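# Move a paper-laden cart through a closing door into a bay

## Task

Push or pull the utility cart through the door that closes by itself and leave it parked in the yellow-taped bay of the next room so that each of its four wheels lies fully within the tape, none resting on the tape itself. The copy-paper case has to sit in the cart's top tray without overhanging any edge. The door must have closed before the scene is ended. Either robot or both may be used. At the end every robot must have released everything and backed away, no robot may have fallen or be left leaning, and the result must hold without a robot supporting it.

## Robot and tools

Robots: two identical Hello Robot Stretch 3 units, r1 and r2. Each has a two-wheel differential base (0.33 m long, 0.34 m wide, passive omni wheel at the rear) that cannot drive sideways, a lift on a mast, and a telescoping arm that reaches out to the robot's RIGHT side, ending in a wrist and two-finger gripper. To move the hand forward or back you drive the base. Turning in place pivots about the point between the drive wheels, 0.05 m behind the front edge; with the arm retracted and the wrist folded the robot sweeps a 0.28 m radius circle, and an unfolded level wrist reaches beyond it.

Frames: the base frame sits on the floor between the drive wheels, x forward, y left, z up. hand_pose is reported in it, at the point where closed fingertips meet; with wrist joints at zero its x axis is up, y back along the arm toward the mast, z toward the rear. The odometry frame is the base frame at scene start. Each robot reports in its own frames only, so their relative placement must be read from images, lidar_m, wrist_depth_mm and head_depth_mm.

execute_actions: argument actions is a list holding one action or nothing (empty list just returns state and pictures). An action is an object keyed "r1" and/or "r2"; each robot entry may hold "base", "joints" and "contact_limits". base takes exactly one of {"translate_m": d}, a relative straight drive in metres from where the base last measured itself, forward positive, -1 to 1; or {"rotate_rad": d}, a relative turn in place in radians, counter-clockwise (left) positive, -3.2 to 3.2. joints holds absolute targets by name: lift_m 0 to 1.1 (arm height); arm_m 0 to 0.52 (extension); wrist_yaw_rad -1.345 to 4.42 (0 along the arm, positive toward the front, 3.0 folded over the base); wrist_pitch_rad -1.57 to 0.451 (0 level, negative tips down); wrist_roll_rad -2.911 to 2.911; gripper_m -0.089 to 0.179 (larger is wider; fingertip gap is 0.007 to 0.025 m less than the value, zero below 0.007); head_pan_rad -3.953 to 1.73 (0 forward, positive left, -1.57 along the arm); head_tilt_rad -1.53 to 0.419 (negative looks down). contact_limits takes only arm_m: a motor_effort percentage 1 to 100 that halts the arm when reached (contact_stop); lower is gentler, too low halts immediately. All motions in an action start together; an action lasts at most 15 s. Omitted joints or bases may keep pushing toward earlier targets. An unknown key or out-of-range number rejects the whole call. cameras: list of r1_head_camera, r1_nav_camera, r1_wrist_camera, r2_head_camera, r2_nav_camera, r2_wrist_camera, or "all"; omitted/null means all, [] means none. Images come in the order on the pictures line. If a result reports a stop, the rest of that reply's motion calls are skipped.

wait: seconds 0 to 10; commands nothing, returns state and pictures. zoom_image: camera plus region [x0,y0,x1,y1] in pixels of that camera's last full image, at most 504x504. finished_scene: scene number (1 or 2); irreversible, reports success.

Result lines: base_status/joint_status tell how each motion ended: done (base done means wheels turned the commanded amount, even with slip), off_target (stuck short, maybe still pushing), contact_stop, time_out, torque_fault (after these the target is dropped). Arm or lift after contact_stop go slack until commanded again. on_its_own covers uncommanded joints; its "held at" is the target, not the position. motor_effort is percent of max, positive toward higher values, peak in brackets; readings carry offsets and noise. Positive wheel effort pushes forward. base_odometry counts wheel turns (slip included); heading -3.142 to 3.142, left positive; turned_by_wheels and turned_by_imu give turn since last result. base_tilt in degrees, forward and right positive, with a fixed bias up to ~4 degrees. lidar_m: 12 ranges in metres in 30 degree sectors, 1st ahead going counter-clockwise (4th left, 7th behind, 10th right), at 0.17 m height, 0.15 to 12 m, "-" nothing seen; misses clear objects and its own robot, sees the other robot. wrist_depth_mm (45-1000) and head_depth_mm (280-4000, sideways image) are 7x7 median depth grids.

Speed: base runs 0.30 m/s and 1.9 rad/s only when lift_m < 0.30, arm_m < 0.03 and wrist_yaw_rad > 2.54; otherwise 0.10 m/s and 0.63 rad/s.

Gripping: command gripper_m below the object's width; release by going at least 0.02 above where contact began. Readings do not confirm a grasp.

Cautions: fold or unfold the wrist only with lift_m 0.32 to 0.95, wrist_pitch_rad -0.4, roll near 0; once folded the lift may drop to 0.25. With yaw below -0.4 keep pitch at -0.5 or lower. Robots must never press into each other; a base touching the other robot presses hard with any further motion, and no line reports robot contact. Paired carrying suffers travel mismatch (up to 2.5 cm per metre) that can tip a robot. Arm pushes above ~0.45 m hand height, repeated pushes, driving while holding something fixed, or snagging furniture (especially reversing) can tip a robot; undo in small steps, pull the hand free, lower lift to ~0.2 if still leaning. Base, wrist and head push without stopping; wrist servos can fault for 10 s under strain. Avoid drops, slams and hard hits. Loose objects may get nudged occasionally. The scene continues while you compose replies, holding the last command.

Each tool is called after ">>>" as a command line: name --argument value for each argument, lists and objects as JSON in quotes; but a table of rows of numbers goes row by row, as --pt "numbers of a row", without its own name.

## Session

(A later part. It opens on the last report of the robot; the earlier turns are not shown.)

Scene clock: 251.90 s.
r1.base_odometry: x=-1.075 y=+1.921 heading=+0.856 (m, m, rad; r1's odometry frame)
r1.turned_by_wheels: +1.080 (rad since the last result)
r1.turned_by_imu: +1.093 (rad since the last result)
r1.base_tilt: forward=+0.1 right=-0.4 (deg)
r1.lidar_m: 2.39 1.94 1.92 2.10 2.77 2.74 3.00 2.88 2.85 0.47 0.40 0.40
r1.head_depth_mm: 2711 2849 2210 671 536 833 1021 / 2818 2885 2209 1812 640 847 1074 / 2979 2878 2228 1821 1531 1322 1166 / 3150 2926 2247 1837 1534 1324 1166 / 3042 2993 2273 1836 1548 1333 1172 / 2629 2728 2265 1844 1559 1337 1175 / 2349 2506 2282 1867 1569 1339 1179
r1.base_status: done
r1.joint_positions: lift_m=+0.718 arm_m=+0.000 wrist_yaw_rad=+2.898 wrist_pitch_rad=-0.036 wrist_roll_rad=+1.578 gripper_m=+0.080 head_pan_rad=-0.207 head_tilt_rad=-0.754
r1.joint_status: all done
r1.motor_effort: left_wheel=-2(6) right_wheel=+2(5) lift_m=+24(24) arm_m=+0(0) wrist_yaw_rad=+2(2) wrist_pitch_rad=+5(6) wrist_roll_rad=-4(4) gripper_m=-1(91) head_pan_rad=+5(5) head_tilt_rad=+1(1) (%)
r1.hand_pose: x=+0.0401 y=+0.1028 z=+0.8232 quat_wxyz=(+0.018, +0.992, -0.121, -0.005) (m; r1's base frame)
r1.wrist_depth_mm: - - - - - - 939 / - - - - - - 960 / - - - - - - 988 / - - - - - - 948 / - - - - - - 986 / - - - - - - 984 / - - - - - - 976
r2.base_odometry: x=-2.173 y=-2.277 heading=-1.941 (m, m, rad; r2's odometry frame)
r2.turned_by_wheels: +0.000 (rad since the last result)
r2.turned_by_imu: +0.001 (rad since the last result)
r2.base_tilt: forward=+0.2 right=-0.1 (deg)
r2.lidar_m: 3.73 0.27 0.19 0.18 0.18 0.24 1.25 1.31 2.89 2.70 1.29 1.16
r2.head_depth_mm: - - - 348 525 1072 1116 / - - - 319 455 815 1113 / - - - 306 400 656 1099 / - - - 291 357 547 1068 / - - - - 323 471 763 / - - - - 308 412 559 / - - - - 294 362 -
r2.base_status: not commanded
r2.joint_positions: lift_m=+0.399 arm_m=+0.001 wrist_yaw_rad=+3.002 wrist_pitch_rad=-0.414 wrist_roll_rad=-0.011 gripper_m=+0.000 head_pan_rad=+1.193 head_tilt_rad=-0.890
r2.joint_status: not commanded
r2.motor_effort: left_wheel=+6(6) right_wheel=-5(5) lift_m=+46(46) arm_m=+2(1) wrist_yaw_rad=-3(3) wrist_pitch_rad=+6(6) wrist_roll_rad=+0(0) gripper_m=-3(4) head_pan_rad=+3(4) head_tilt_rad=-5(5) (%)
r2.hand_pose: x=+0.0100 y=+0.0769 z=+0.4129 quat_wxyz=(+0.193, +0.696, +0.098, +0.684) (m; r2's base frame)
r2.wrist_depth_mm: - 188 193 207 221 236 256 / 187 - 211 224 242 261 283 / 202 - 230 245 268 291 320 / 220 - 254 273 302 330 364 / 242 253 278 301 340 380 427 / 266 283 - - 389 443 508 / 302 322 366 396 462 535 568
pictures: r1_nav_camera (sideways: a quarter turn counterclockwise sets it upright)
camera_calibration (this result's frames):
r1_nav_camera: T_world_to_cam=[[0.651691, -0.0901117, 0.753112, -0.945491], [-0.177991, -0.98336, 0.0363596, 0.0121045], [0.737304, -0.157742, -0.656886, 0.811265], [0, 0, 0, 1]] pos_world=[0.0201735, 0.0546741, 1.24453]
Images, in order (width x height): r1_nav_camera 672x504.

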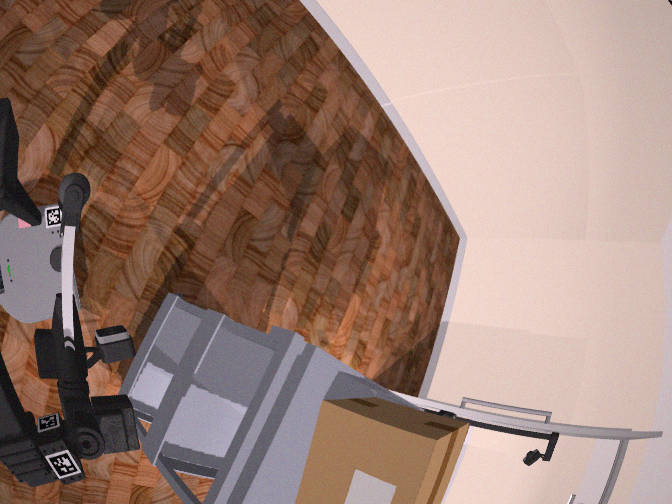

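>>> execute_actions --actions '[{"r1":{"base":{"translate_m":0.14}}}]' --cameras '[]'

>>> execute_actions --actions '[{"r1":{"base":{"rotate_rad":-1.08}}}]' --cameras '[]'

>>> execute_actions --actions '[{"r1":{"joints":{"wrist_yaw_rad":2.1,"gripper_m":0.11,"lift_m":0.74,"head_tilt_rad":-1.0,"head_pan_rad":0.2}}}]' --cameras '["r1_nav_camera","r1_head_camera","r1_wrist_camera"]'

Scene clock: 255.00 s.
r1.base_odometry: x=-0.983 y=+2.027 heading=+0.856 (m, m, rad; r1's odometry frame)
r1.turned_by_wheels: +0.000 (rad since the last result)
r1.turned_by_imu: +0.000 (rad since the last result)
r1.base_tilt: forward=+0.1 right=-0.4 (deg)
r1.lidar_m: 2.28 1.85 1.84 2.01 2.87 2.85 3.12 2.96 2.93 0.35 0.30 0.30
r1.head_depth_mm: 2618 2767 2199 1802 1519 466 687 / 2711 2888 2227 1804 1527 1319 1162 / 2892 2930 2238 1818 1532 1321 1167 / 2999 2954 2248 1828 1545 1323 1172 / 2862 2905 2270 1842 1544 1331 1169 / 2522 2685 2298 1857 1555 1342 1173 / 2222 2394 2305 1855 1564 1342 1178
r1.base_status: done
r1.joint_positions: lift_m=+0.718 arm_m=+0.000 wrist_yaw_rad=+2.898 wrist_pitch_rad=-0.036 wrist_roll_rad=+1.578 gripper_m=+0.080 head_pan_rad=-0.207 head_tilt_rad=-0.754
r1.joint_status: not commanded
r1.motor_effort: left_wheel=-2(4) right_wheel=+2(6) lift_m=+24(25) arm_m=+0(0) wrist_yaw_rad=+1(2) wrist_pitch_rad=+6(6) wrist_roll_rad=-4(4) gripper_m=-1(1) head_pan_rad=+5(5) head_tilt_rad=+1(2) (%)
r1.hand_pose: x=+0.0401 y=+0.1029 z=+0.8232 quat_wxyz=(+0.018, +0.992, -0.121, -0.005) (m; r1's base frame)
r1.wrist_depth_mm: - - - - - - 955 / - - - - - - 937 / - - - - - - 959 / - - - - - - 971 / - - - - - - 976 / - - - - - - 978 / - - - - - - -
r2.base_odometry: x=-2.173 y=-2.277 heading=-1.941 (m, m, rad; r2's odometry frame)
r2.turned_by_wheels: +0.000 (rad since the last result)
r2.turned_by_imu: +0.001 (rad since the last result)
r2.base_tilt: forward=+0.2 right=-0.1 (deg)
r2.lidar_m: 3.74 0.27 0.19 0.18 0.18 0.24 1.25 1.31 2.88 2.70 1.29 1.16
r2.head_depth_mm: - - - 348 525 1076 1117 / - - - 319 454 813 1114 / - - - 305 400 655 1097 / - - - 291 357 548 1060 / - - - - 324 471 762 / - - - - 307 412 560 / - - - - 294 362 -
r2.base_status: not commanded
r2.joint_positions: lift_m=+0.399 arm_m=+0.001 wrist_yaw_rad=+3.002 wrist_pitch_rad=-0.414 wrist_roll_rad=-0.011 gripper_m=+0.000 head_pan_rad=+1.193 head_tilt_rad=-0.890
r2.joint_status: not commanded
r2.motor_effort: left_wheel=+5(6) right_wheel=-5(5) lift_m=+46(45) arm_m=+1(1) wrist_yaw_rad=-2(3) wrist_pitch_rad=+6(6) wrist_roll_rad=+0(0) gripper_m=-3(4) head_pan_rad=+3(3) head_tilt_rad=-4(4) (%)
r2.hand_pose: x=+0.0100 y=+0.0769 z=+0.4129 quat_wxyz=(+0.193, +0.696, +0.098, +0.684) (m; r2's base frame)
r2.wrist_depth_mm: - 186 194 206 221 237 257 / 188 - 210 225 240 261 284 / 203 - 229 247 265 291 316 / 221 - 253 273 296 326 362 / 241 254 281 304 339 375 422 / 269 284 - - 387 439 510 / 304 323 364 398 459 523 557
pictures: none
No camera images: the call's "cameras" was empty. Leave "cameras" out to get every camera's image.

Scene clock: 257.67 s.
r1.base_odometry: x=-0.983 y=+2.027 heading=-0.224 (m, m, rad; r1's odometry frame)
r1.turned_by_wheels: -1.080 (rad since the last result)
r1.turned_by_imu: -1.092 (rad since the last result)
r1.base_tilt: forward=+0.1 right=-0.4 (deg)
r1.lidar_m: 0.30 0.30 2.34 1.86 1.84 1.98 2.89 2.85 3.06 2.97 2.94 0.36
r1.head_depth_mm: 3376 2839 2201 658 595 1283 1150 / 3480 2884 2224 692 541 887 1142 / 3370 2654 779 696 535 837 1086 / 3048 565 645 687 590 794 1014 / 2832 529 576 653 594 493 784 / 2696 502 523 595 596 467 769 / - 506 479 581 598 476 1156
r1.base_status: done
r1.joint_positions: lift_m=+0.718 arm_m=+0.000 wrist_yaw_rad=+2.898 wrist_pitch_rad=-0.036 wrist_roll_rad=+1.578 gripper_m=+0.080 head_pan_rad=-0.207 head_tilt_rad=-0.754
r1.joint_status: not commanded
r1.motor_effort: left_wheel=+2(6) right_wheel=-3(4) lift_m=+24(24) arm_m=+0(0) wrist_yaw_rad=+1(2) wrist_pitch_rad=+6(5) wrist_roll_rad=-4(4) gripper_m=-1(1) head_pan_rad=+6(5) head_tilt_rad=+2(2) (%)
r1.hand_pose: x=+0.0401 y=+0.1028 z=+0.8232 quat_wxyz=(+0.018, +0.992, -0.121, -0.005) (m; r1's base frame)
r1.wrist_depth_mm: - - - - - - 887 / - - - - - - 909 / - - - - - - 967 / - - - - - - 982 / - - - - - - 991 / - - - - - - 975 / - - - - - - 975
r2.base_odometry: x=-2.173 y=-2.277 heading=-1.941 (m, m, rad; r2's odometry frame)
r2.turned_by_wheels: +0.000 (rad since the last result)
r2.turned_by_imu: +0.001 (rad since the last result)
r2.base_tilt: forward=+0.2 right=-0.1 (deg)
r2.lidar_m: 3.75 0.27 0.19 0.18 0.18 0.24 1.25 1.30 2.89 2.70 1.29 1.17
r2.head_depth_mm: - - - 348 526 1073 1117 / - - - 319 455 814 1115 / - - - 305 400 654 1096 / - - - 291 357 549 1068 / - - - - 324 470 762 / - - - - 308 412 558 / - - - - 294 362 -
r2.base_status: not commanded
r2.joint_positions: lift_m=+0.399 arm_m=+0.001 wrist_yaw_rad=+3.002 wrist_pitch_rad=-0.414 wrist_roll_rad=-0.011 gripper_m=+0.000 head_pan_rad=+1.193 head_tilt_rad=-0.890
r2.joint_status: not commanded
r2.motor_effort: left_wheel=+6(5) right_wheel=-5(5) lift_m=+45(46) arm_m=+0(1) wrist_yaw_rad=-2(3) wrist_pitch_rad=+6(6) wrist_roll_rad=+0(0) gripper_m=-3(4) head_pan_rad=+4(3) head_tilt_rad=-4(5) (%)
r2.hand_pose: x=+0.0100 y=+0.0769 z=+0.4129 quat_wxyz=(+0.193, +0.696, +0.098, +0.684) (m; r2's base frame)
r2.wrist_depth_mm: - 187 195 208 220 237 253 / 187 - 209 225 243 260 283 / 203 - 228 246 267 291 319 / 221 - 252 273 298 325 364 / 241 254 278 301 339 379 424 / 266 283 - - 393 446 509 / 299 321 363 396 463 530 565
pictures: none
No camera images: the call's "cameras" was empty. Leave "cameras" out to get every camera's image.

Scene clock: 259.03 s.
r1.base_odometry: x=-0.983 y=+2.027 heading=-0.224 (m, m, rad; r1's odometry frame)
r1.turned_by_wheels: +0.000 (rad since the last result)
r1.turned_by_imu: +0.000 (rad since the last result)
r1.base_tilt: forward=+0.1 right=-0.5 (deg)
r1.lidar_m: 0.30 0.30 2.34 1.86 1.84 1.98 2.88 2.85 3.08 2.98 2.93 0.36
r1.head_depth_mm: 475 579 632 509 850 1186 - / 456 549 627 503 848 1182 1103 / 437 521 617 539 845 1183 1120 / 458 557 629 527 779 1185 1135 / 774 745 671 1435 1333 1225 1130 / 2293 1974 1727 1525 1366 1225 1118 / 2350 2007 1727 1521 1358 1236 1129
r1.base_status: not commanded
r1.joint_positions: lift_m=+0.740 arm_m=+0.000 wrist_yaw_rad=+2.102 wrist_pitch_rad=-0.037 wrist_roll_rad=+1.578 gripper_m=+0.110 head_pan_rad=+0.193 head_tilt_rad=-0.987
r1.joint_status: all done
r1.motor_effort: left_wheel=+2(2) right_wheel=-2(2) lift_m=+30(32) arm_m=+0(0) wrist_yaw_rad=-2(2) wrist_pitch_rad=+6(6) wrist_roll_rad=-4(4) gripper_m=+1(87) head_pan_rad=+5(41) head_tilt_rad=-5(22) (%)
r1.hand_pose: x=+0.1986 y=-0.0156 z=+0.8448 quat_wxyz=(+0.015, +0.868, -0.497, -0.012) (m; r1's base frame)
r1.wrist_depth_mm: - - 418 227 238 625 423 / - - 433 192 810 640 421 / - - 442 253 847 647 435 / - - - 276 - - 423 / - - - 296 310 329 329 / - - - 267 - - - / - - - - - - 983
r2.base_odometry: x=-2.173 y=-2.277 heading=-1.941 (m, m, rad; r2's odometry frame)
r2.turned_by_wheels: +0.000 (rad since the last result)
r2.turned_by_imu: +0.000 (rad since the last result)
r2.base_tilt: forward=+0.2 right=-0.1 (deg)
r2.lidar_m: 3.75 0.27 0.19 0.18 0.18 0.24 1.25 1.30 2.89 2.69 1.30 1.16
r2.head_depth_mm: - - - 348 526 1073 1119 / - - - 319 455 815 1114 / - - - 305 399 654 1098 / - - - 291 358 548 1064 / - - - - 324 470 763 / - - - - 308 412 559 / - - - - 294 362 -
r2.base_status: not commanded
r2.joint_positions: lift_m=+0.399 arm_m=+0.001 wrist_yaw_rad=+3.002 wrist_pitch_rad=-0.414 wrist_roll_rad=-0.011 gripper_m=+0.000 head_pan_rad=+1.193 head_tilt_rad=-0.890
r2.joint_status: not commanded
r2.motor_effort: left_wheel=+6(5) right_wheel=-5(5) lift_m=+45(46) arm_m=+1(2) wrist_yaw_rad=-3(3) wrist_pitch_rad=+6(6) wrist_roll_rad=+0(0) gripper_m=-3(3) head_pan_rad=+3(2) head_tilt_rad=-5(4) (%)
r2.hand_pose: x=+0.0100 y=+0.0769 z=+0.4129 quat_wxyz=(+0.193, +0.696, +0.098, +0.684) (m; r2's base frame)
r2.wrist_depth_mm: - 187 195 206 221 237 256 / 187 - 210 229 243 261 285 / 204 - 229 246 268 288 322 / 222 - 253 275 294 328 361 / 242 253 278 301 335 378 422 / 265 283 - - 391 439 500 / 302 326 364 402 455 530 563
pictures: r1_head_camera (sideways: a quarter turn clockwise sets it upright), r1_nav_camera (sideways: a quarter turn counterclockwise sets it upright), r1_wrist_camera
camera_calibration (this result's frames):
r1_head_camera: T_world_to_cam=[[-0.839475, -0.158964, -0.519626, 0.703281], [-0.203377, 0.978666, 0.0291694, -0.033976], [0.503904, 0.130167, -0.853896, 1.06064], [0, 0, 0, 1]] pos_world=[0.0490181, 0.00698749, 1.27211]
r1_nav_camera: T_world_to_cam=[[0.789055, 0.200639, 0.580634, -0.721578], [0.226302, -0.973628, 0.0289045, 0.0193539], [0.571121, 0.108592, -0.813651, 1.01615], [0, 0, 0, 1]] pos_world=[-0.015357, 0.0532755, 1.2452]
r1_wrist_camera: T_world_to_cam=[[-0.0377028, 0.0477793, -0.998146, 0.861673], [-0.652829, 0.755061, 0.0608025, 0.127433], [0.756567, 0.653911, 0.00272374, 0.0249253], [0, 0, 0, 1]] pos_world=[0.0968215, -0.153688, 0.85226]
Images, in order (width x height): r1_head_camera 896x504, r1_nav_camera 672x504, r1_wrist_camera 644x364.

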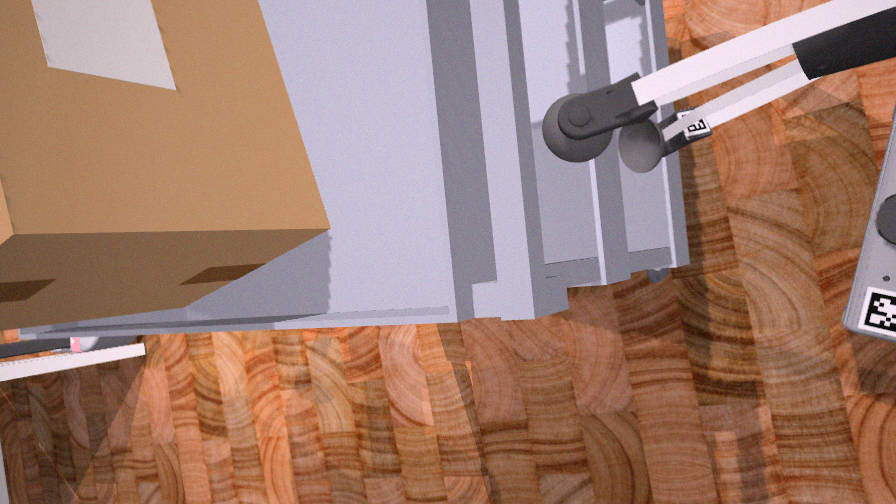

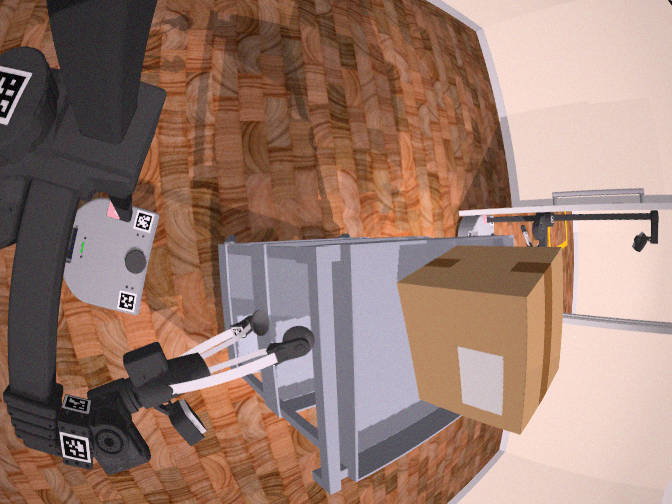

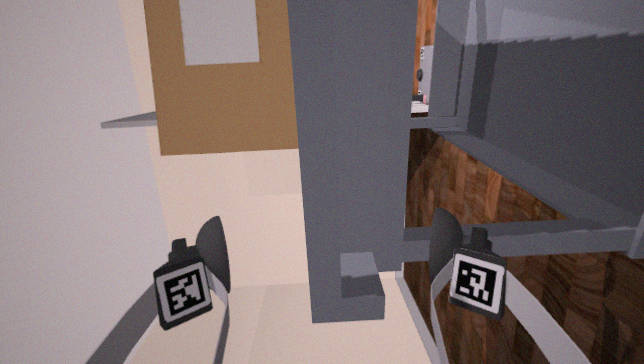

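>>> execute_actions --actions '[]'

Scene clock: 259.63 s.
r1.base_odometry: x=-0.983 y=+2.027 heading=-0.224 (m, m, rad; r1's odometry frame)
r1.turned_by_wheels: +0.000 (rad since the last result)
r1.turned_by_imu: +0.000 (rad since the last result)
r1.base_tilt: forward=+0.1 right=-0.4 (deg)
r1.lidar_m: 0.30 0.30 2.34 1.85 1.84 1.98 2.89 2.85 3.05 2.98 2.94 0.36
r1.head_depth_mm: 476 579 633 510 850 1188 - / 455 550 625 504 845 1181 1106 / 437 523 616 538 844 1187 1114 / 457 556 629 527 780 1189 1131 / 772 744 668 1444 1335 1231 1138 / 2293 1977 1716 1521 1362 1227 1124 / 2370 2004 1741 1524 1370 1235 1127
r1.base_status: not commanded
r1.joint_positions: lift_m=+0.740 arm_m=+0.000 wrist_yaw_rad=+2.102 wrist_pitch_rad=-0.037 wrist_roll_rad=+1.578 gripper_m=+0.110 head_pan_rad=+0.193 head_tilt_rad=-0.987
r1.joint_status: all done
r1.motor_effort: left_wheel=+2(2) right_wheel=-2(2) lift_m=+30(32) arm_m=+0(0) wrist_yaw_rad=-2(2) wrist_pitch_rad=+6(6) wrist_roll_rad=-4(4) gripper_m=+0(87) head_pan_rad=+5(41) head_tilt_rad=-5(22) (%)
r1.hand_pose: x=+0.1986 y=-0.0156 z=+0.8448 quat_wxyz=(+0.015, +0.868, -0.497, -0.012) (m; r1's base frame)
r1.wrist_depth_mm: - - 424 226 236 641 423 / - - 429 191 822 630 433 / - - 449 254 843 649 432 / - - - 278 - - 426 / - - - 296 308 331 324 / - - - 264 - - - / - - - - - - 991
r2.base_odometry: x=-2.173 y=-2.277 heading=-1.941 (m, m, rad; r2's odometry frame)
r2.turned_by_wheels: +0.000 (rad since the last result)
r2.turned_by_imu: +0.000 (rad since the last result)
r2.base_tilt: forward=+0.2 right=-0.1 (deg)
r2.lidar_m: 3.74 0.27 0.19 0.18 0.18 0.24 1.25 1.30 2.89 2.70 1.30 1.16
r2.head_depth_mm: - - - 348 526 1080 1116 / - - - 319 454 815 1117 / - - - 305 400 655 1098 / - - - 291 357 548 1068 / - - - - 323 471 763 / - - - - 308 412 559 / - - - - 294 361 -
r2.base_status: not commanded
r2.joint_positions: lift_m=+0.399 arm_m=+0.001 wrist_yaw_rad=+3.002 wrist_pitch_rad=-0.414 wrist_roll_rad=-0.011 gripper_m=+0.000 head_pan_rad=+1.193 head_tilt_rad=-0.890
r2.joint_status: not commanded
r2.motor_effort: left_wheel=+6(5) right_wheel=-5(5) lift_m=+45(46) arm_m=+2(2) wrist_yaw_rad=-3(3) wrist_pitch_rad=+6(6) wrist_roll_rad=+0(0) gripper_m=-4(3) head_pan_rad=+3(2) head_tilt_rad=-5(4) (%)
r2.hand_pose: x=+0.0100 y=+0.0769 z=+0.4129 quat_wxyz=(+0.193, +0.696, +0.098, +0.684) (m; r2's base frame)
r2.wrist_depth_mm: - 188 195 206 221 239 255 / 187 - 209 226 243 262 285 / 203 - 230 248 266 292 322 / 221 - 252 272 301 329 363 / 240 255 280 303 338 380 426 / 266 284 - - 387 441 504 / 301 320 368 397 458 527 564
pictures: r1_head_camera (sideways: a quarter turn clockwise sets it upright), r1_nav_camera (sideways: a quarter turn counterclockwise sets it upright), r1_wrist_camera, r2_head_camera (sideways: a quarter turn clockwise sets it upright), r2_nav_camera (sideways: a quarter turn counterclockwise sets it upright), r2_wrist_camera
camera_calibration (this result's frames):
r1_head_camera: T_world_to_cam=[[-0.839475, -0.158965, -0.519626, 0.703281], [-0.203378, 0.978666, 0.0291694, -0.033976], [0.503904, 0.130168, -0.853896, 1.06064], [0, 0, 0, 1]] pos_world=[0.0490181, 0.00698753, 1.27211]
r1_nav_camera: T_world_to_cam=[[0.789055, 0.20064, 0.580634, -0.721578], [0.226303, -0.973628, 0.0289045, 0.0193539], [0.571121, 0.108592, -0.813651, 1.01614], [0, 0, 0, 1]] pos_world=[-0.0153571, 0.0532754, 1.2452]
r1_wrist_camera: T_world_to_cam=[[-0.0377029, 0.0477794, -0.998146, 0.861673], [-0.652827, 0.755063, 0.0608027, 0.127433], [0.756568, 0.653909, 0.00272361, 0.0249252], [0, 0, 0, 1]] pos_world=[0.0968214, -0.153689, 0.85226]
r2_head_camera: T_world_to_cam=[[-0.270097, -0.762663, -0.587701, 0.785712], [-0.94235, 0.334628, -0.00116089, 0.00808038], [0.197546, 0.553507, -0.809077, 1.01554], [0, 0, 0, 1]] pos_world=[0.0192176, 0.034424, 1.28342]
r2_nav_camera: T_world_to_cam=[[0.287578, 0.721396, 0.629989, -0.774398], [0.926327, -0.376625, 0.0084211, 0.0347802], [0.243345, 0.581154, -0.776558, 0.959529], [0, 0, 0, 1]] pos_world=[-0.0430147, 0.0141127, 1.2327]
r2_wrist_camera: T_world_to_cam=[[0.98358, -0.175764, 0.0409629, -0.0234688], [-0.0613623, -0.539145, -0.839974, 0.426278], [0.169723, 0.823668, -0.541078, 0.325402], [0, 0, 0, 1]] pos_world=[-0.00598723, -0.0423227, 0.535092]
Images, in order (width x height): r1_head_camera 896x504, r1_nav_camera 672x504, r1_wrist_camera 644x364, r2_head_camera 896x504, r2_nav_camera 672x504, r2_wrist_camera 644x364.

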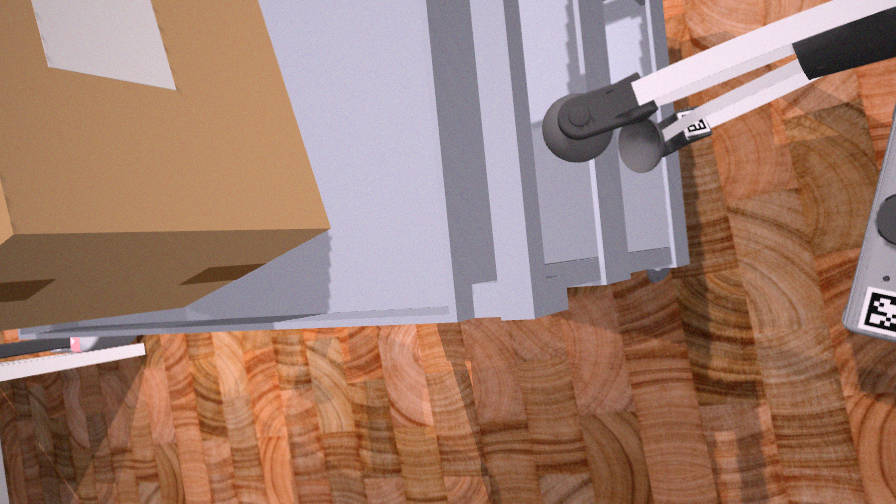

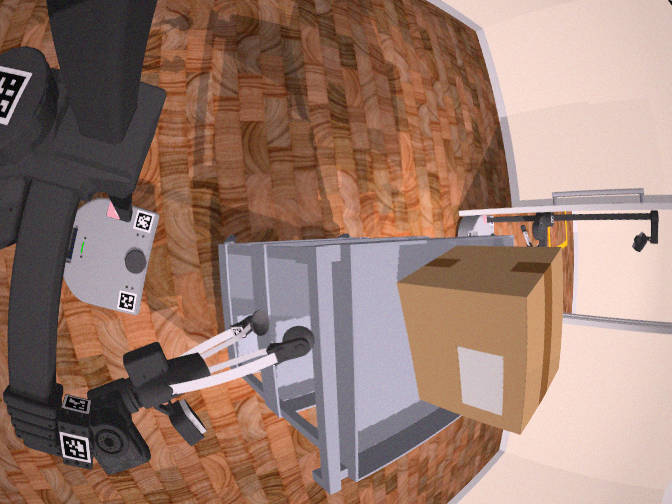

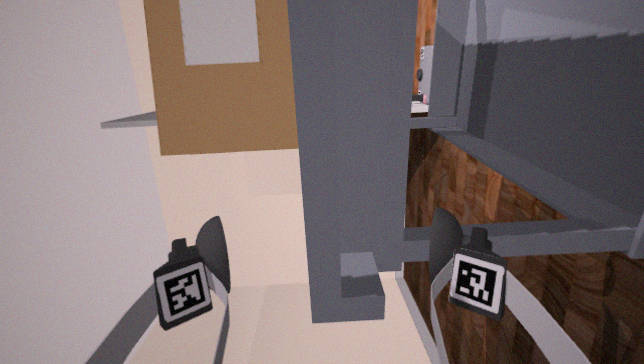

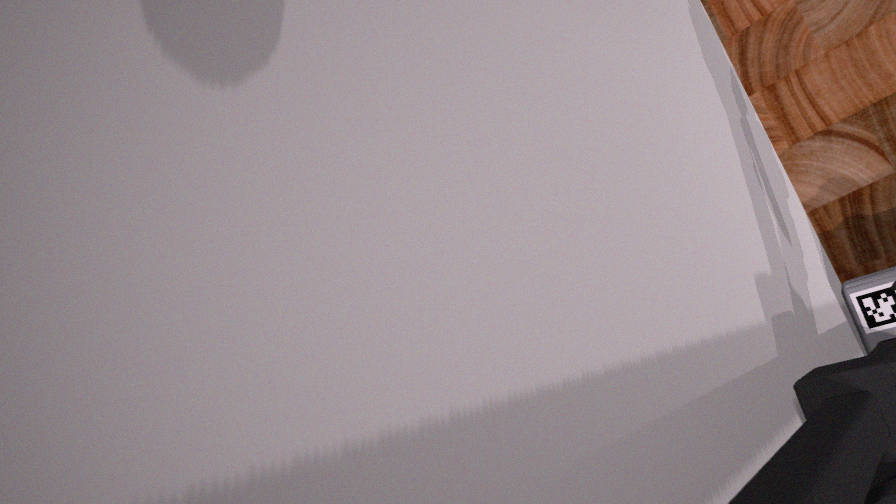

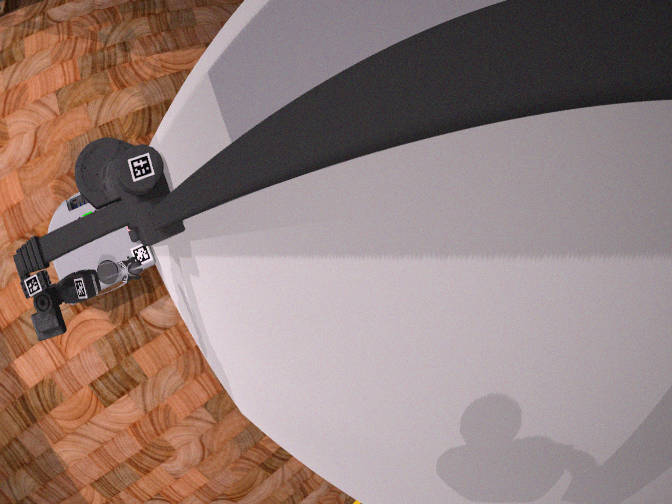

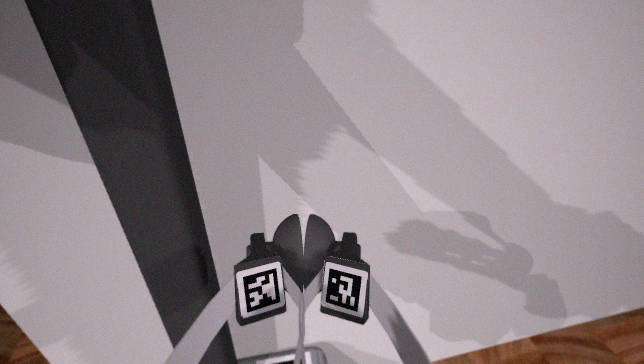

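>>> zoom_image --camera "r1_head_camera" --region '[392, 0, 896, 400]'

Region (392, 0, 896, 400) of r1_head_camera's 896x504 image, scaled by 1.000; it fills the top 400 rows of this view, and the rest is white.

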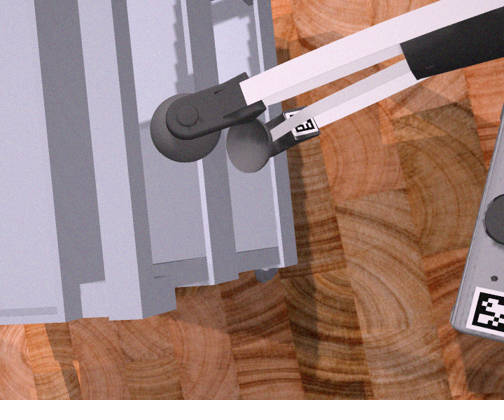

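>>> execute_actions --actions '[{"r1":{"joints":{"wrist_yaw_rad":1.85,"head_tilt_rad":-1.1,"head_pan_rad":0.0}}}]' --cameras '[]'

>>> execute_actions --actions '[{"r1":{"base":{"translate_m":0.045}}}]' --cameras '["r1_head_camera","r1_wrist_camera"]'

Scene clock: 261.53 s.
r1.base_odometry: x=-0.983 y=+2.027 heading=-0.224 (m, m, rad; r1's odometry frame)
r1.turned_by_wheels: +0.000 (rad since the last result)
r1.turned_by_imu: +0.000 (rad since the last result)
r1.base_tilt: forward=+0.1 right=-0.4 (deg)
r1.lidar_m: 0.30 0.30 2.34 1.85 1.84 1.98 2.89 2.85 3.11 2.97 2.94 0.36
r1.head_depth_mm: 672 643 534 880 1281 - 1072 / 572 643 581 485 1245 1190 1105 / 527 629 584 787 1164 1192 - / 493 596 587 521 1134 1198 - / 461 560 591 491 1262 1202 1130 / 502 641 595 1386 1312 1208 1116 / 737 1746 1592 1437 1314 1216 1122
r1.base_status: not commanded
r1.joint_positions: lift_m=+0.740 arm_m=+0.000 wrist_yaw_rad=+1.852 wrist_pitch_rad=-0.037 wrist_roll_rad=+1.578 gripper_m=+0.110 head_pan_rad=+0.007 head_tilt_rad=-1.086
r1.joint_status: all done
r1.motor_effort: left_wheel=+2(2) right_wheel=-2(2) lift_m=+30(31) arm_m=+0(0) wrist_yaw_rad=-1(2) wrist_pitch_rad=+6(6) wrist_roll_rad=-4(4) gripper_m=+0(1) head_pan_rad=-5(31) head_tilt_rad=-6(15) (%)
r1.hand_pose: x=+0.2238 y=-0.0740 z=+0.8448 quat_wxyz=(+0.013, +0.799, -0.601, -0.014) (m; r1's base frame)
r1.wrist_depth_mm: - - - 252 847 613 425 / - - 489 259 857 637 422 / - - 480 265 885 644 431 / - - 475 271 882 644 432 / - - 462 276 283 618 435 / - - - 284 288 533 425 / - - - 298 301 305 316
r2.base_odometry: x=-2.173 y=-2.277 heading=-1.941 (m, m, rad; r2's odometry frame)
r2.turned_by_wheels: +0.000 (rad since the last result)
r2.turned_by_imu: +0.000 (rad since the last result)
r2.base_tilt: forward=+0.2 right=-0.1 (deg)
r2.lidar_m: 3.74 0.27 0.19 0.18 0.18 0.24 1.25 1.30 2.88 2.70 1.29 1.16
r2.head_depth_mm: - - - 348 526 1077 1117 / - - - 319 454 815 1112 / - - - 305 400 656 1096 / - - - 291 357 547 1063 / - - - - 324 470 763 / - - - - 307 413 559 / - - - - 294 362 -
r2.base_status: not commanded
r2.joint_positions: lift_m=+0.399 arm_m=+0.001 wrist_yaw_rad=+3.002 wrist_pitch_rad=-0.414 wrist_roll_rad=-0.011 gripper_m=+0.000 head_pan_rad=+1.193 head_tilt_rad=-0.890
r2.joint_status: not commanded
r2.motor_effort: left_wheel=+6(6) right_wheel=-5(5) lift_m=+45(46) arm_m=+1(0) wrist_yaw_rad=-3(3) wrist_pitch_rad=+6(6) wrist_roll_rad=+0(0) gripper_m=-3(4) head_pan_rad=+3(3) head_tilt_rad=-4(5) (%)
r2.hand_pose: x=+0.0100 y=+0.0769 z=+0.4129 quat_wxyz=(+0.193, +0.696, +0.098, +0.684) (m; r2's base frame)
r2.wrist_depth_mm: - 188 194 207 222 237 257 / 187 - 210 225 240 263 285 / 203 - 230 247 268 290 320 / 222 - 254 273 297 326 364 / 242 254 280 302 335 380 424 / 269 286 - - 389 443 512 / 301 321 366 396 459 530 565
pictures: none
No camera images: the call's "cameras" was empty. Leave "cameras" out to get every camera's image.

Scene clock: 263.57 s.
r1.base_odometry: x=-0.939 y=+2.017 heading=-0.224 (m, m, rad; r1's odometry frame)
r1.turned_by_wheels: +0.000 (rad since the last result)
r1.turned_by_imu: +0.000 (rad since the last result)
r1.base_tilt: forward=+0.1 right=-0.4 (deg)
r1.lidar_m: 0.26 0.26 2.36 1.87 1.86 2.00 2.92 2.89 3.12 2.96 2.92 0.31
r1.head_depth_mm: 570 639 578 531 1253 - 1077 / 516 623 582 506 1150 1191 1108 / 478 590 585 473 1089 1195 - / 447 542 587 486 839 1200 - / 418 502 583 504 830 1203 1130 / 422 606 593 545 1292 1208 1116 / 626 1685 1577 1435 1318 1210 1121
r1.base_status: done
r1.joint_positions: lift_m=+0.740 arm_m=+0.000 wrist_yaw_rad=+1.852 wrist_pitch_rad=-0.037 wrist_roll_rad=+1.578 gripper_m=+0.110 head_pan_rad=+0.007 head_tilt_rad=-1.087
r1.joint_status: not commanded
r1.motor_effort: left_wheel=+2(7) right_wheel=-2(3) lift_m=+30(30) arm_m=+0(0) wrist_yaw_rad=-3(3) wrist_pitch_rad=+5(6) wrist_roll_rad=-4(4) gripper_m=+1(1) head_pan_rad=-5(4) head_tilt_rad=-4(5) (%)
r1.hand_pose: x=+0.2238 y=-0.0740 z=+0.8448 quat_wxyz=(+0.013, +0.799, -0.601, -0.014) (m; r1's base frame)
r1.wrist_depth_mm: - - - 157 216 587 420 / - - 450 160 219 630 423 / - - 443 165 226 634 433 / - - 431 227 231 651 434 / - - 424 234 235 611 439 / - - - 239 240 523 430 / - - - 180 248 - 397
r2.base_odometry: x=-2.173 y=-2.277 heading=-1.941 (m, m, rad; r2's odometry frame)
r2.turned_by_wheels: +0.000 (rad since the last result)
r2.turned_by_imu: +0.000 (rad since the last result)
r2.base_tilt: forward=+0.2 right=-0.1 (deg)
r2.lidar_m: 3.75 0.27 0.19 0.18 0.18 0.24 1.25 1.30 2.89 2.70 1.29 1.16
r2.head_depth_mm: - - - 347 525 1074 1118 / - - - 319 454 816 1119 / - - - 305 400 654 1093 / - - - 291 357 547 1063 / - - - - 324 470 762 / - - - - 308 412 558 / - - - - 294 361 -
r2.base_status: not commanded
r2.joint_positions: lift_m=+0.399 arm_m=+0.001 wrist_yaw_rad=+3.002 wrist_pitch_rad=-0.414 wrist_roll_rad=-0.011 gripper_m=+0.000 head_pan_rad=+1.193 head_tilt_rad=-0.890
r2.joint_status: not commanded
r2.motor_effort: left_wheel=+5(6) right_wheel=-5(5) lift_m=+45(46) arm_m=+1(1) wrist_yaw_rad=-3(3) wrist_pitch_rad=+6(6) wrist_roll_rad=+0(0) gripper_m=-4(3) head_pan_rad=+3(3) head_tilt_rad=-4(5) (%)
r2.hand_pose: x=+0.0100 y=+0.0769 z=+0.4129 quat_wxyz=(+0.193, +0.696, +0.098, +0.684) (m; r2's base frame)
r2.wrist_depth_mm: - 188 196 208 221 238 255 / 187 - 211 227 243 260 283 / 203 - 232 245 265 289 321 / 221 - 251 277 300 332 366 / 243 254 278 302 335 374 424 / 265 282 - - 394 435 503 / 301 325 368 402 463 531 567
pictures: r1_head_camera (sideways: a quarter turn clockwise sets it upright), r1_wrist_camera
camera_calibration (this result's frames):
r1_head_camera: T_world_to_cam=[[-0.901708, -0.00161852, -0.432342, 0.589966], [-0.016287, 0.99941, 0.0302272, -0.0364905], [0.432039, 0.0342977, -0.901203, 1.12255], [0, 0, 0, 1]] pos_world=[0.0463967, -0.00107705, 1.26782]
r1_wrist_camera: T_world_to_cam=[[-0.0247064, 0.0556234, -0.998146, 0.863087], [-0.44567, 0.89313, 0.0608025, 0.151862], [0.894856, 0.446346, 0.00272361, -0.00218357], [0, 0, 0, 1]] pos_world=[0.0909582, -0.182666, 0.85226]
Images, in order (width x height): r1_head_camera 896x504, r1_wrist_camera 644x364.

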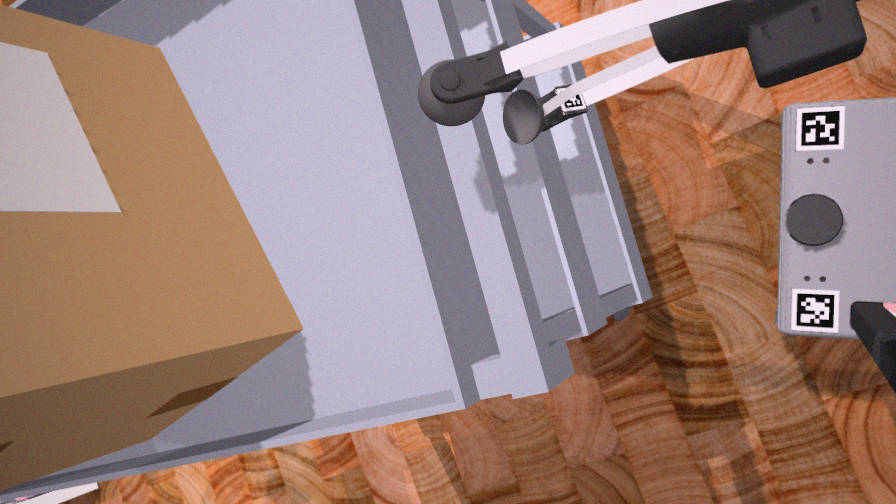

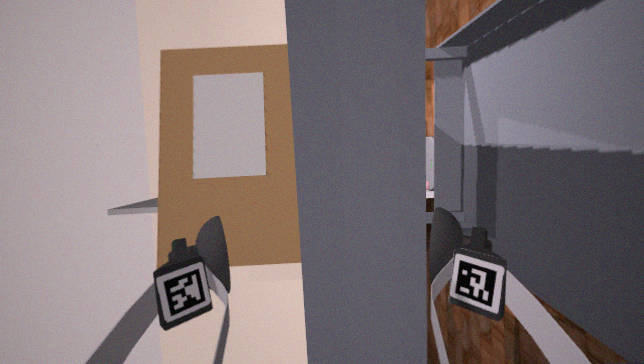

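>>> execute_actions --actions '[{"r1":{"joints":{"gripper_m":-0.025}}}]' --cameras '["r1_head_camera","r1_wrist_camera"]'

Scene clock: 265.53 s.
r1.base_odometry: x=-0.939 y=+2.017 heading=-0.224 (m, m, rad; r1's odometry frame)
r1.turned_by_wheels: +0.000 (rad since the last result)
r1.turned_by_imu: +0.000 (rad since the last result)
r1.base_tilt: forward=+0.0 right=-0.4 (deg)
r1.lidar_m: 0.26 0.26 2.36 1.88 1.86 2.01 2.93 2.89 3.14 2.96 2.92 0.31
r1.head_depth_mm: 580 640 578 529 1230 - 1076 / 518 624 582 490 1149 1191 1105 / 480 591 585 475 1095 1187 - / 448 542 587 487 840 1198 - / 419 502 583 506 826 1204 1132 / 423 606 594 545 1294 1209 1119 / 626 1681 1573 1438 1316 1214 1130
r1.base_status: not commanded
r1.joint_positions: lift_m=+0.740 arm_m=+0.000 wrist_yaw_rad=+1.852 wrist_pitch_rad=-0.031 wrist_roll_rad=+1.578 gripper_m=-0.024 head_pan_rad=+0.007 head_tilt_rad=-1.087
r1.joint_status: all done
r1.motor_effort: left_wheel=+2(2) right_wheel=+4(4) lift_m=+30(30) arm_m=+0(0) wrist_yaw_rad=-2(3) wrist_pitch_rad=+4(5) wrist_roll_rad=-4(4) gripper_m=-18(98) head_pan_rad=-4(5) head_tilt_rad=-5(5) (%)
r1.hand_pose: x=+0.2240 y=-0.0740 z=+0.8462 quat_wxyz=(+0.011, +0.799, -0.601, -0.012) (m; r1's base frame)
r1.wrist_depth_mm: - - - 159 214 588 426 / - - 449 161 220 648 425 / - - 447 223 226 642 442 / - - 438 229 230 659 437 / - - 421 173 236 651 437 / - - - 177 - - 427 / - - - 213 247 - 410
r2.base_odometry: x=-2.173 y=-2.277 heading=-1.941 (m, m, rad; r2's odometry frame)
r2.turned_by_wheels: +0.000 (rad since the last result)
r2.turned_by_imu: +0.000 (rad since the last result)
r2.base_tilt: forward=+0.2 right=-0.1 (deg)
r2.lidar_m: 3.75 0.27 0.19 0.18 0.18 0.24 1.25 1.30 2.89 2.70 1.30 1.16
r2.head_depth_mm: - - - 348 525 1082 1121 / - - - 319 455 813 1117 / - - - 305 400 655 1101 / - - - 291 357 548 1062 / - - - - 324 470 762 / - - - - 308 413 559 / - - - - 294 361 -
r2.base_status: not commanded
r2.joint_positions: lift_m=+0.399 arm_m=+0.001 wrist_yaw_rad=+3.002 wrist_pitch_rad=-0.414 wrist_roll_rad=-0.011 gripper_m=+0.000 head_pan_rad=+1.193 head_tilt_rad=-0.890
r2.joint_status: not commanded
r2.motor_effort: left_wheel=+5(6) right_wheel=-5(5) lift_m=+45(45) arm_m=+1(1) wrist_yaw_rad=-4(3) wrist_pitch_rad=+6(6) wrist_roll_rad=+0(0) gripper_m=-3(3) head_pan_rad=+3(3) head_tilt_rad=-4(5) (%)
r2.hand_pose: x=+0.0100 y=+0.0769 z=+0.4129 quat_wxyz=(+0.193, +0.696, +0.098, +0.684) (m; r2's base frame)
r2.wrist_depth_mm: - 186 195 206 219 238 256 / 188 - 211 224 241 260 285 / 204 - 230 244 267 289 320 / 221 - 253 273 300 328 366 / 243 251 281 304 334 375 431 / 267 283 - - 392 447 505 / 301 323 367 395 455 538 560
pictures: r1_head_camera (sideways: a quarter turn clockwise sets it upright), r1_wrist_camera
camera_calibration (this result's frames):
r1_head_camera: T_world_to_cam=[[-0.901708, -0.0016186, -0.432343, 0.589966], [-0.016287, 0.99941, 0.0302272, -0.0364905], [0.432039, 0.0342977, -0.901203, 1.12255], [0, 0, 0, 1]] pos_world=[0.0463967, -0.00107705, 1.26782]
r1_wrist_camera: T_world_to_cam=[[-0.0192156, 0.0572036, -0.998178, 0.863486], [-0.445894, 0.893088, 0.0597649, 0.152762], [0.89488, 0.44623, 0.00834551, -0.00713956], [0, 0, 0, 1]] pos_world=[0.0910969, -0.182638, 0.852842]
Images, in order (width x height): r1_head_camera 896x504, r1_wrist_camera 644x364.

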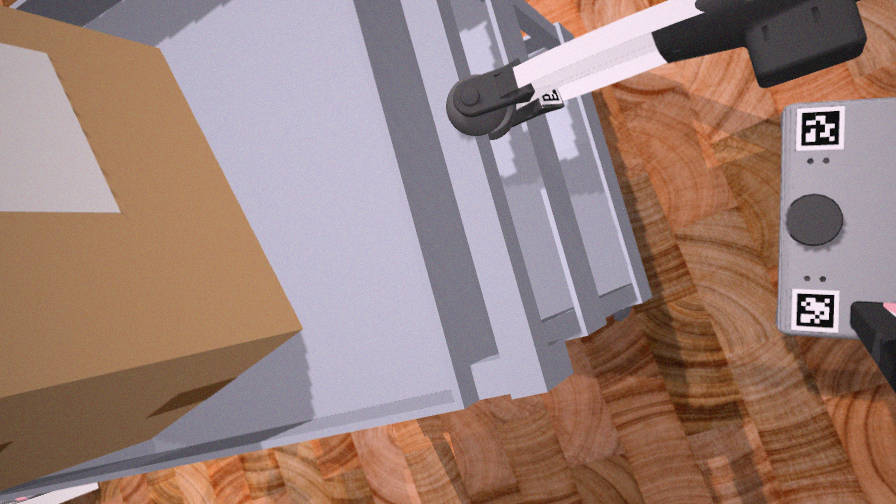

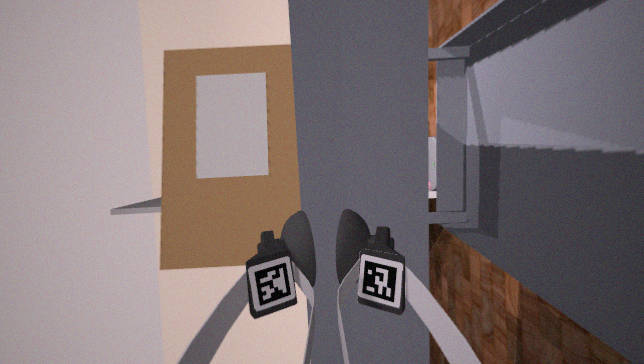

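>>> execute_actions --actions '[{"r1":{"base":{"translate_m":0.15},"joints":{"head_tilt_rad":-0.8}}}]' --cameras '["r1_head_camera","r1_nav_camera"]'

Scene clock: 268.43 s.
r1.base_odometry: x=-0.793 y=+1.984 heading=-0.224 (m, m, rad; r1's odometry frame)
r1.turned_by_wheels: +0.000 (rad since the last result)
r1.turned_by_imu: -0.001 (rad since the last result)
r1.base_tilt: forward=+0.0 right=-0.4 (deg)
r1.lidar_m: 0.25 0.24 2.44 1.94 1.92 2.06 3.06 3.04 3.27 2.90 2.86 0.31
r1.head_depth_mm: 2997 2480 737 657 537 804 1154 / 2788 536 643 660 563 483 1099 / 589 490 575 648 565 472 1026 / 593 464 518 620 568 450 926 / 601 443 472 554 572 464 731 / 3627 446 452 615 573 509 1136 / 3732 476 602 709 1475 1311 1159
r1.base_status: done
r1.joint_positions: lift_m=+0.740 arm_m=+0.000 wrist_yaw_rad=+1.836 wrist_pitch_rad=-0.032 wrist_roll_rad=+1.577 gripper_m=-0.024 head_pan_rad=+0.007 head_tilt_rad=-0.804
r1.joint_status: all done
r1.on_its_own: wrist_yaw_rad is at rest, and its effort (+13) is outside its rest range (-12 to +12)
r1.motor_effort: left_wheel=-1(8) right_wheel=+5(20) lift_m=+29(30) arm_m=+0(0) wrist_yaw_rad=+13(25) wrist_pitch_rad=+4(5) wrist_roll_rad=-4(4) gripper_m=-18(19) head_pan_rad=-5(5) head_tilt_rad=+2(20) (%)
r1.hand_pose: x=+0.2251 y=-0.0781 z=+0.8461 quat_wxyz=(+0.011, +0.794, -0.608, -0.012) (m; r1's base frame)
r1.wrist_depth_mm: - - - 171 233 591 427 / - - - 171 231 642 429 / - - 463 234 232 657 437 / - - 455 232 236 671 432 / - - 430 173 234 675 441 / - - 422 172 - 636 450 / - - - 203 232 - 404
r2.base_odometry: x=-2.173 y=-2.277 heading=-1.941 (m, m, rad; r2's odometry frame)
r2.turned_by_wheels: +0.000 (rad since the last result)
r2.turned_by_imu: +0.001 (rad since the last result)
r2.base_tilt: forward=+0.2 right=-0.1 (deg)
r2.lidar_m: 3.73 0.27 0.19 0.18 0.18 0.24 1.12 1.13 2.90 2.70 1.29 1.16
r2.head_depth_mm: - - - 348 525 1073 1119 / - - - 319 455 814 1114 / - - - 305 401 655 1094 / - - - 291 357 548 1066 / - - - - 324 470 765 / - - - - 308 412 558 / - - - - 294 361 -
r2.base_status: not commanded
r2.joint_positions: lift_m=+0.399 arm_m=+0.001 wrist_yaw_rad=+3.002 wrist_pitch_rad=-0.414 wrist_roll_rad=-0.011 gripper_m=+0.000 head_pan_rad=+1.193 head_tilt_rad=-0.890
r2.joint_status: not commanded
r2.motor_effort: left_wheel=+6(6) right_wheel=-5(5) lift_m=+46(45) arm_m=+1(1) wrist_yaw_rad=-3(4) wrist_pitch_rad=+6(6) wrist_roll_rad=+0(0) gripper_m=-3(3) head_pan_rad=+3(2) head_tilt_rad=-5(5) (%)
r2.hand_pose: x=+0.0100 y=+0.0769 z=+0.4129 quat_wxyz=(+0.193, +0.696, +0.098, +0.684) (m; r2's base frame)
r2.wrist_depth_mm: - 187 195 208 221 237 254 / 187 - 209 224 240 259 284 / 203 - 231 245 268 288 320 / 221 - 253 272 299 327 364 / 243 253 278 304 337 380 420 / 266 282 - - 391 446 511 / 300 321 366 397 462 544 566
pictures: r1_head_camera (sideways: a quarter turn clockwise sets it upright), r1_nav_camera (sideways: a quarter turn counterclockwise sets it upright)
camera_calibration (this result's frames):
r1_head_camera: T_world_to_cam=[[-0.745023, -0.000423804, -0.667038, 0.894761], [-0.0242617, 0.999355, 0.0264632, -0.0315521], [0.666597, 0.0358992, -0.744553, 0.917486], [0, 0, 0, 1]] pos_world=[0.0542594, -0.00102607, 1.28079]
r1_nav_camera: T_world_to_cam=[[0.692715, 0.05062, 0.719433, -0.901846], [0.0367127, -0.998716, 0.0349214, 0.0126695], [0.720276, 0.00222176, -0.693684, 0.859232], [0, 0, 0, 1]] pos_world=[0.00537347, 0.0563957, 1.24441]
Images, in order (width x height): r1_head_camera 896x504, r1_nav_camera 672x504.

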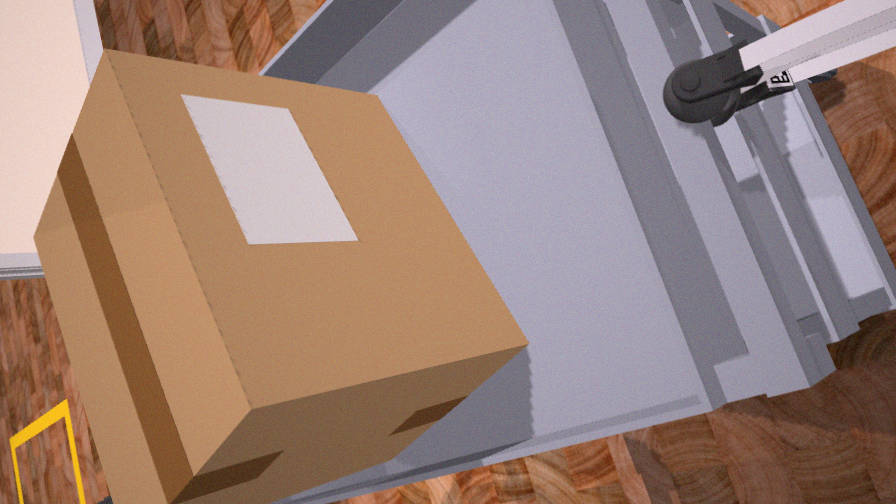

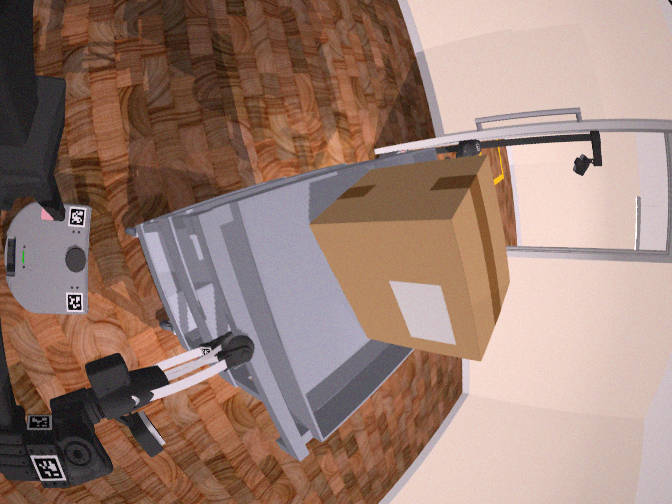

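>>> execute_actions --actions '[{"r1":{"base":{"rotate_rad":0.25},"joints":{"wrist_yaw_rad":1.70}}}]' --cameras '["r1_head_camera","r1_nav_camera"]'

Scene clock: 270.33 s.
r1.base_odometry: x=-0.793 y=+1.984 heading=+0.025 (m, m, rad; r1's odometry frame)
r1.turned_by_wheels: +0.250 (rad since the last result)
r1.turned_by_imu: +0.250 (rad since the last result)
r1.base_tilt: forward=+0.0 right=-0.3 (deg)
r1.lidar_m: 0.28 0.28 2.10 1.91 1.92 2.36 3.04 3.04 3.17 2.86 0.47 0.31
r1.head_depth_mm: 573 487 584 653 560 445 1082 / 580 474 549 635 563 725 1058 / 588 460 519 618 565 516 1030 / 595 469 528 623 569 499 1028 / 1645 601 726 703 596 1237 1157 / 2432 2683 2113 1765 1498 1305 1153 / 2457 2626 2135 1777 1513 1319 1161
r1.base_status: done
r1.joint_positions: lift_m=+0.740 arm_m=+0.000 wrist_yaw_rad=+1.677 wrist_pitch_rad=-0.031 wrist_roll_rad=+1.577 gripper_m=-0.024 head_pan_rad=+0.007 head_tilt_rad=-0.804
r1.joint_status: wrist_yaw_rad off_target (ended at +1.677, target +1.700)
r1.on_its_own: wrist_yaw_rad is at rest, and its effort (+21) is outside its rest range (-12 to +12)
r1.motor_effort: left_wheel=-4(6) right_wheel=+10(16) lift_m=+29(29) arm_m=-1(1) wrist_yaw_rad=+21(32) wrist_pitch_rad=+4(4) wrist_roll_rad=-4(4) gripper_m=-19(18) head_pan_rad=-5(5) head_tilt_rad=+1(1) (%)
r1.hand_pose: x=+0.2326 y=-0.1180 z=+0.8463 quat_wxyz=(+0.010, +0.743, -0.669, -0.013) (m; r1's base frame)
r1.wrist_depth_mm: - - - 160 218 595 424 / - - 455 163 223 640 429 / - - 453 223 226 648 429 / - - 437 230 231 659 442 / - - 429 172 235 633 446 / - - - 176 - - 436 / - - - 211 246 - 407
r2.base_odometry: x=-2.173 y=-2.277 heading=-1.941 (m, m, rad; r2's odometry frame)
r2.turned_by_wheels: +0.000 (rad since the last result)
r2.turned_by_imu: +0.000 (rad since the last result)
r2.base_tilt: forward=+0.2 right=-0.1 (deg)
r2.lidar_m: 3.75 0.27 0.19 0.18 0.18 0.24 1.08 1.11 2.89 2.70 1.29 1.17
r2.head_depth_mm: - - - 348 526 1079 1115 / - - - 319 454 815 1112 / - - - 305 401 654 1098 / - - - 291 357 548 1067 / - - - - 323 470 762 / - - - - 308 412 558 / - - - - 294 362 -
r2.base_status: not commanded
r2.joint_positions: lift_m=+0.399 arm_m=+0.001 wrist_yaw_rad=+3.002 wrist_pitch_rad=-0.414 wrist_roll_rad=-0.011 gripper_m=+0.000 head_pan_rad=+1.193 head_tilt_rad=-0.890
r2.joint_status: not commanded
r2.motor_effort: left_wheel=+5(5) right_wheel=-5(5) lift_m=+45(45) arm_m=+1(1) wrist_yaw_rad=-3(3) wrist_pitch_rad=+6(6) wrist_roll_rad=+0(0) gripper_m=-3(4) head_pan_rad=+3(4) head_tilt_rad=-5(5) (%)
r2.hand_pose: x=+0.0100 y=+0.0769 z=+0.4129 quat_wxyz=(+0.193, +0.696, +0.098, +0.684) (m; r2's base frame)
r2.wrist_depth_mm: - 187 195 207 220 236 255 / 187 - 211 225 241 261 285 / 203 - 231 246 269 291 319 / 222 - 254 275 297 331 362 / 243 252 282 303 338 382 429 / 265 281 - - 388 444 507 / 304 322 364 394 464 535 566
pictures: r1_head_camera (sideways: a quarter turn clockwise sets it upright), r1_nav_camera (sideways: a quarter turn counterclockwise sets it upright)
camera_calibration (this result's frames):
r1_head_camera: T_world_to_cam=[[-0.744995, -0.000423491, -0.66707, 0.894803], [-0.0242627, 0.999355, 0.0264625, -0.0315511], [0.666629, 0.0358993, -0.744525, 0.917448], [0, 0, 0, 1]] pos_world=[0.0542603, -0.00102607, 1.28079]
r1_nav_camera: T_world_to_cam=[[0.692684, 0.0506197, 0.719463, -0.901885], [0.0367111, -0.998716, 0.0349226, 0.0126678], [0.720306, 0.00222186, -0.693653, 0.859191], [0, 0, 0, 1]] pos_world=[0.00537596, 0.0563957, 1.24441]
Images, in order (width x height): r1_head_camera 896x504, r1_nav_camera 672x504.

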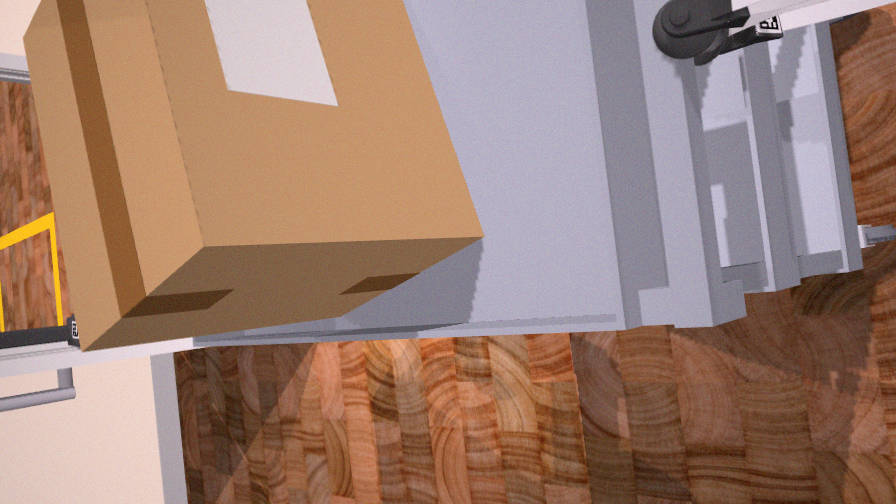

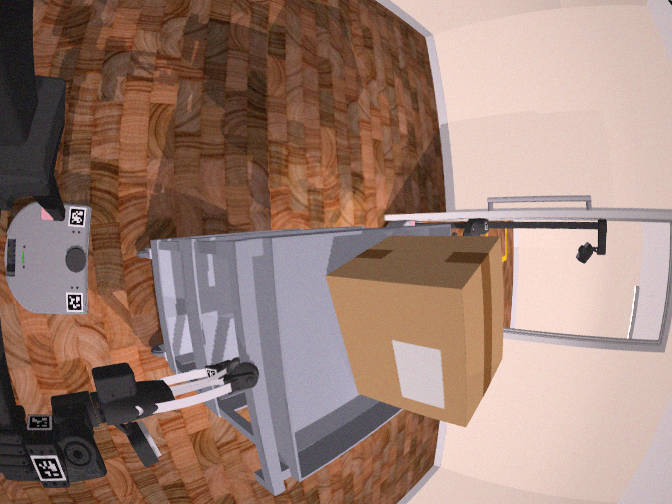

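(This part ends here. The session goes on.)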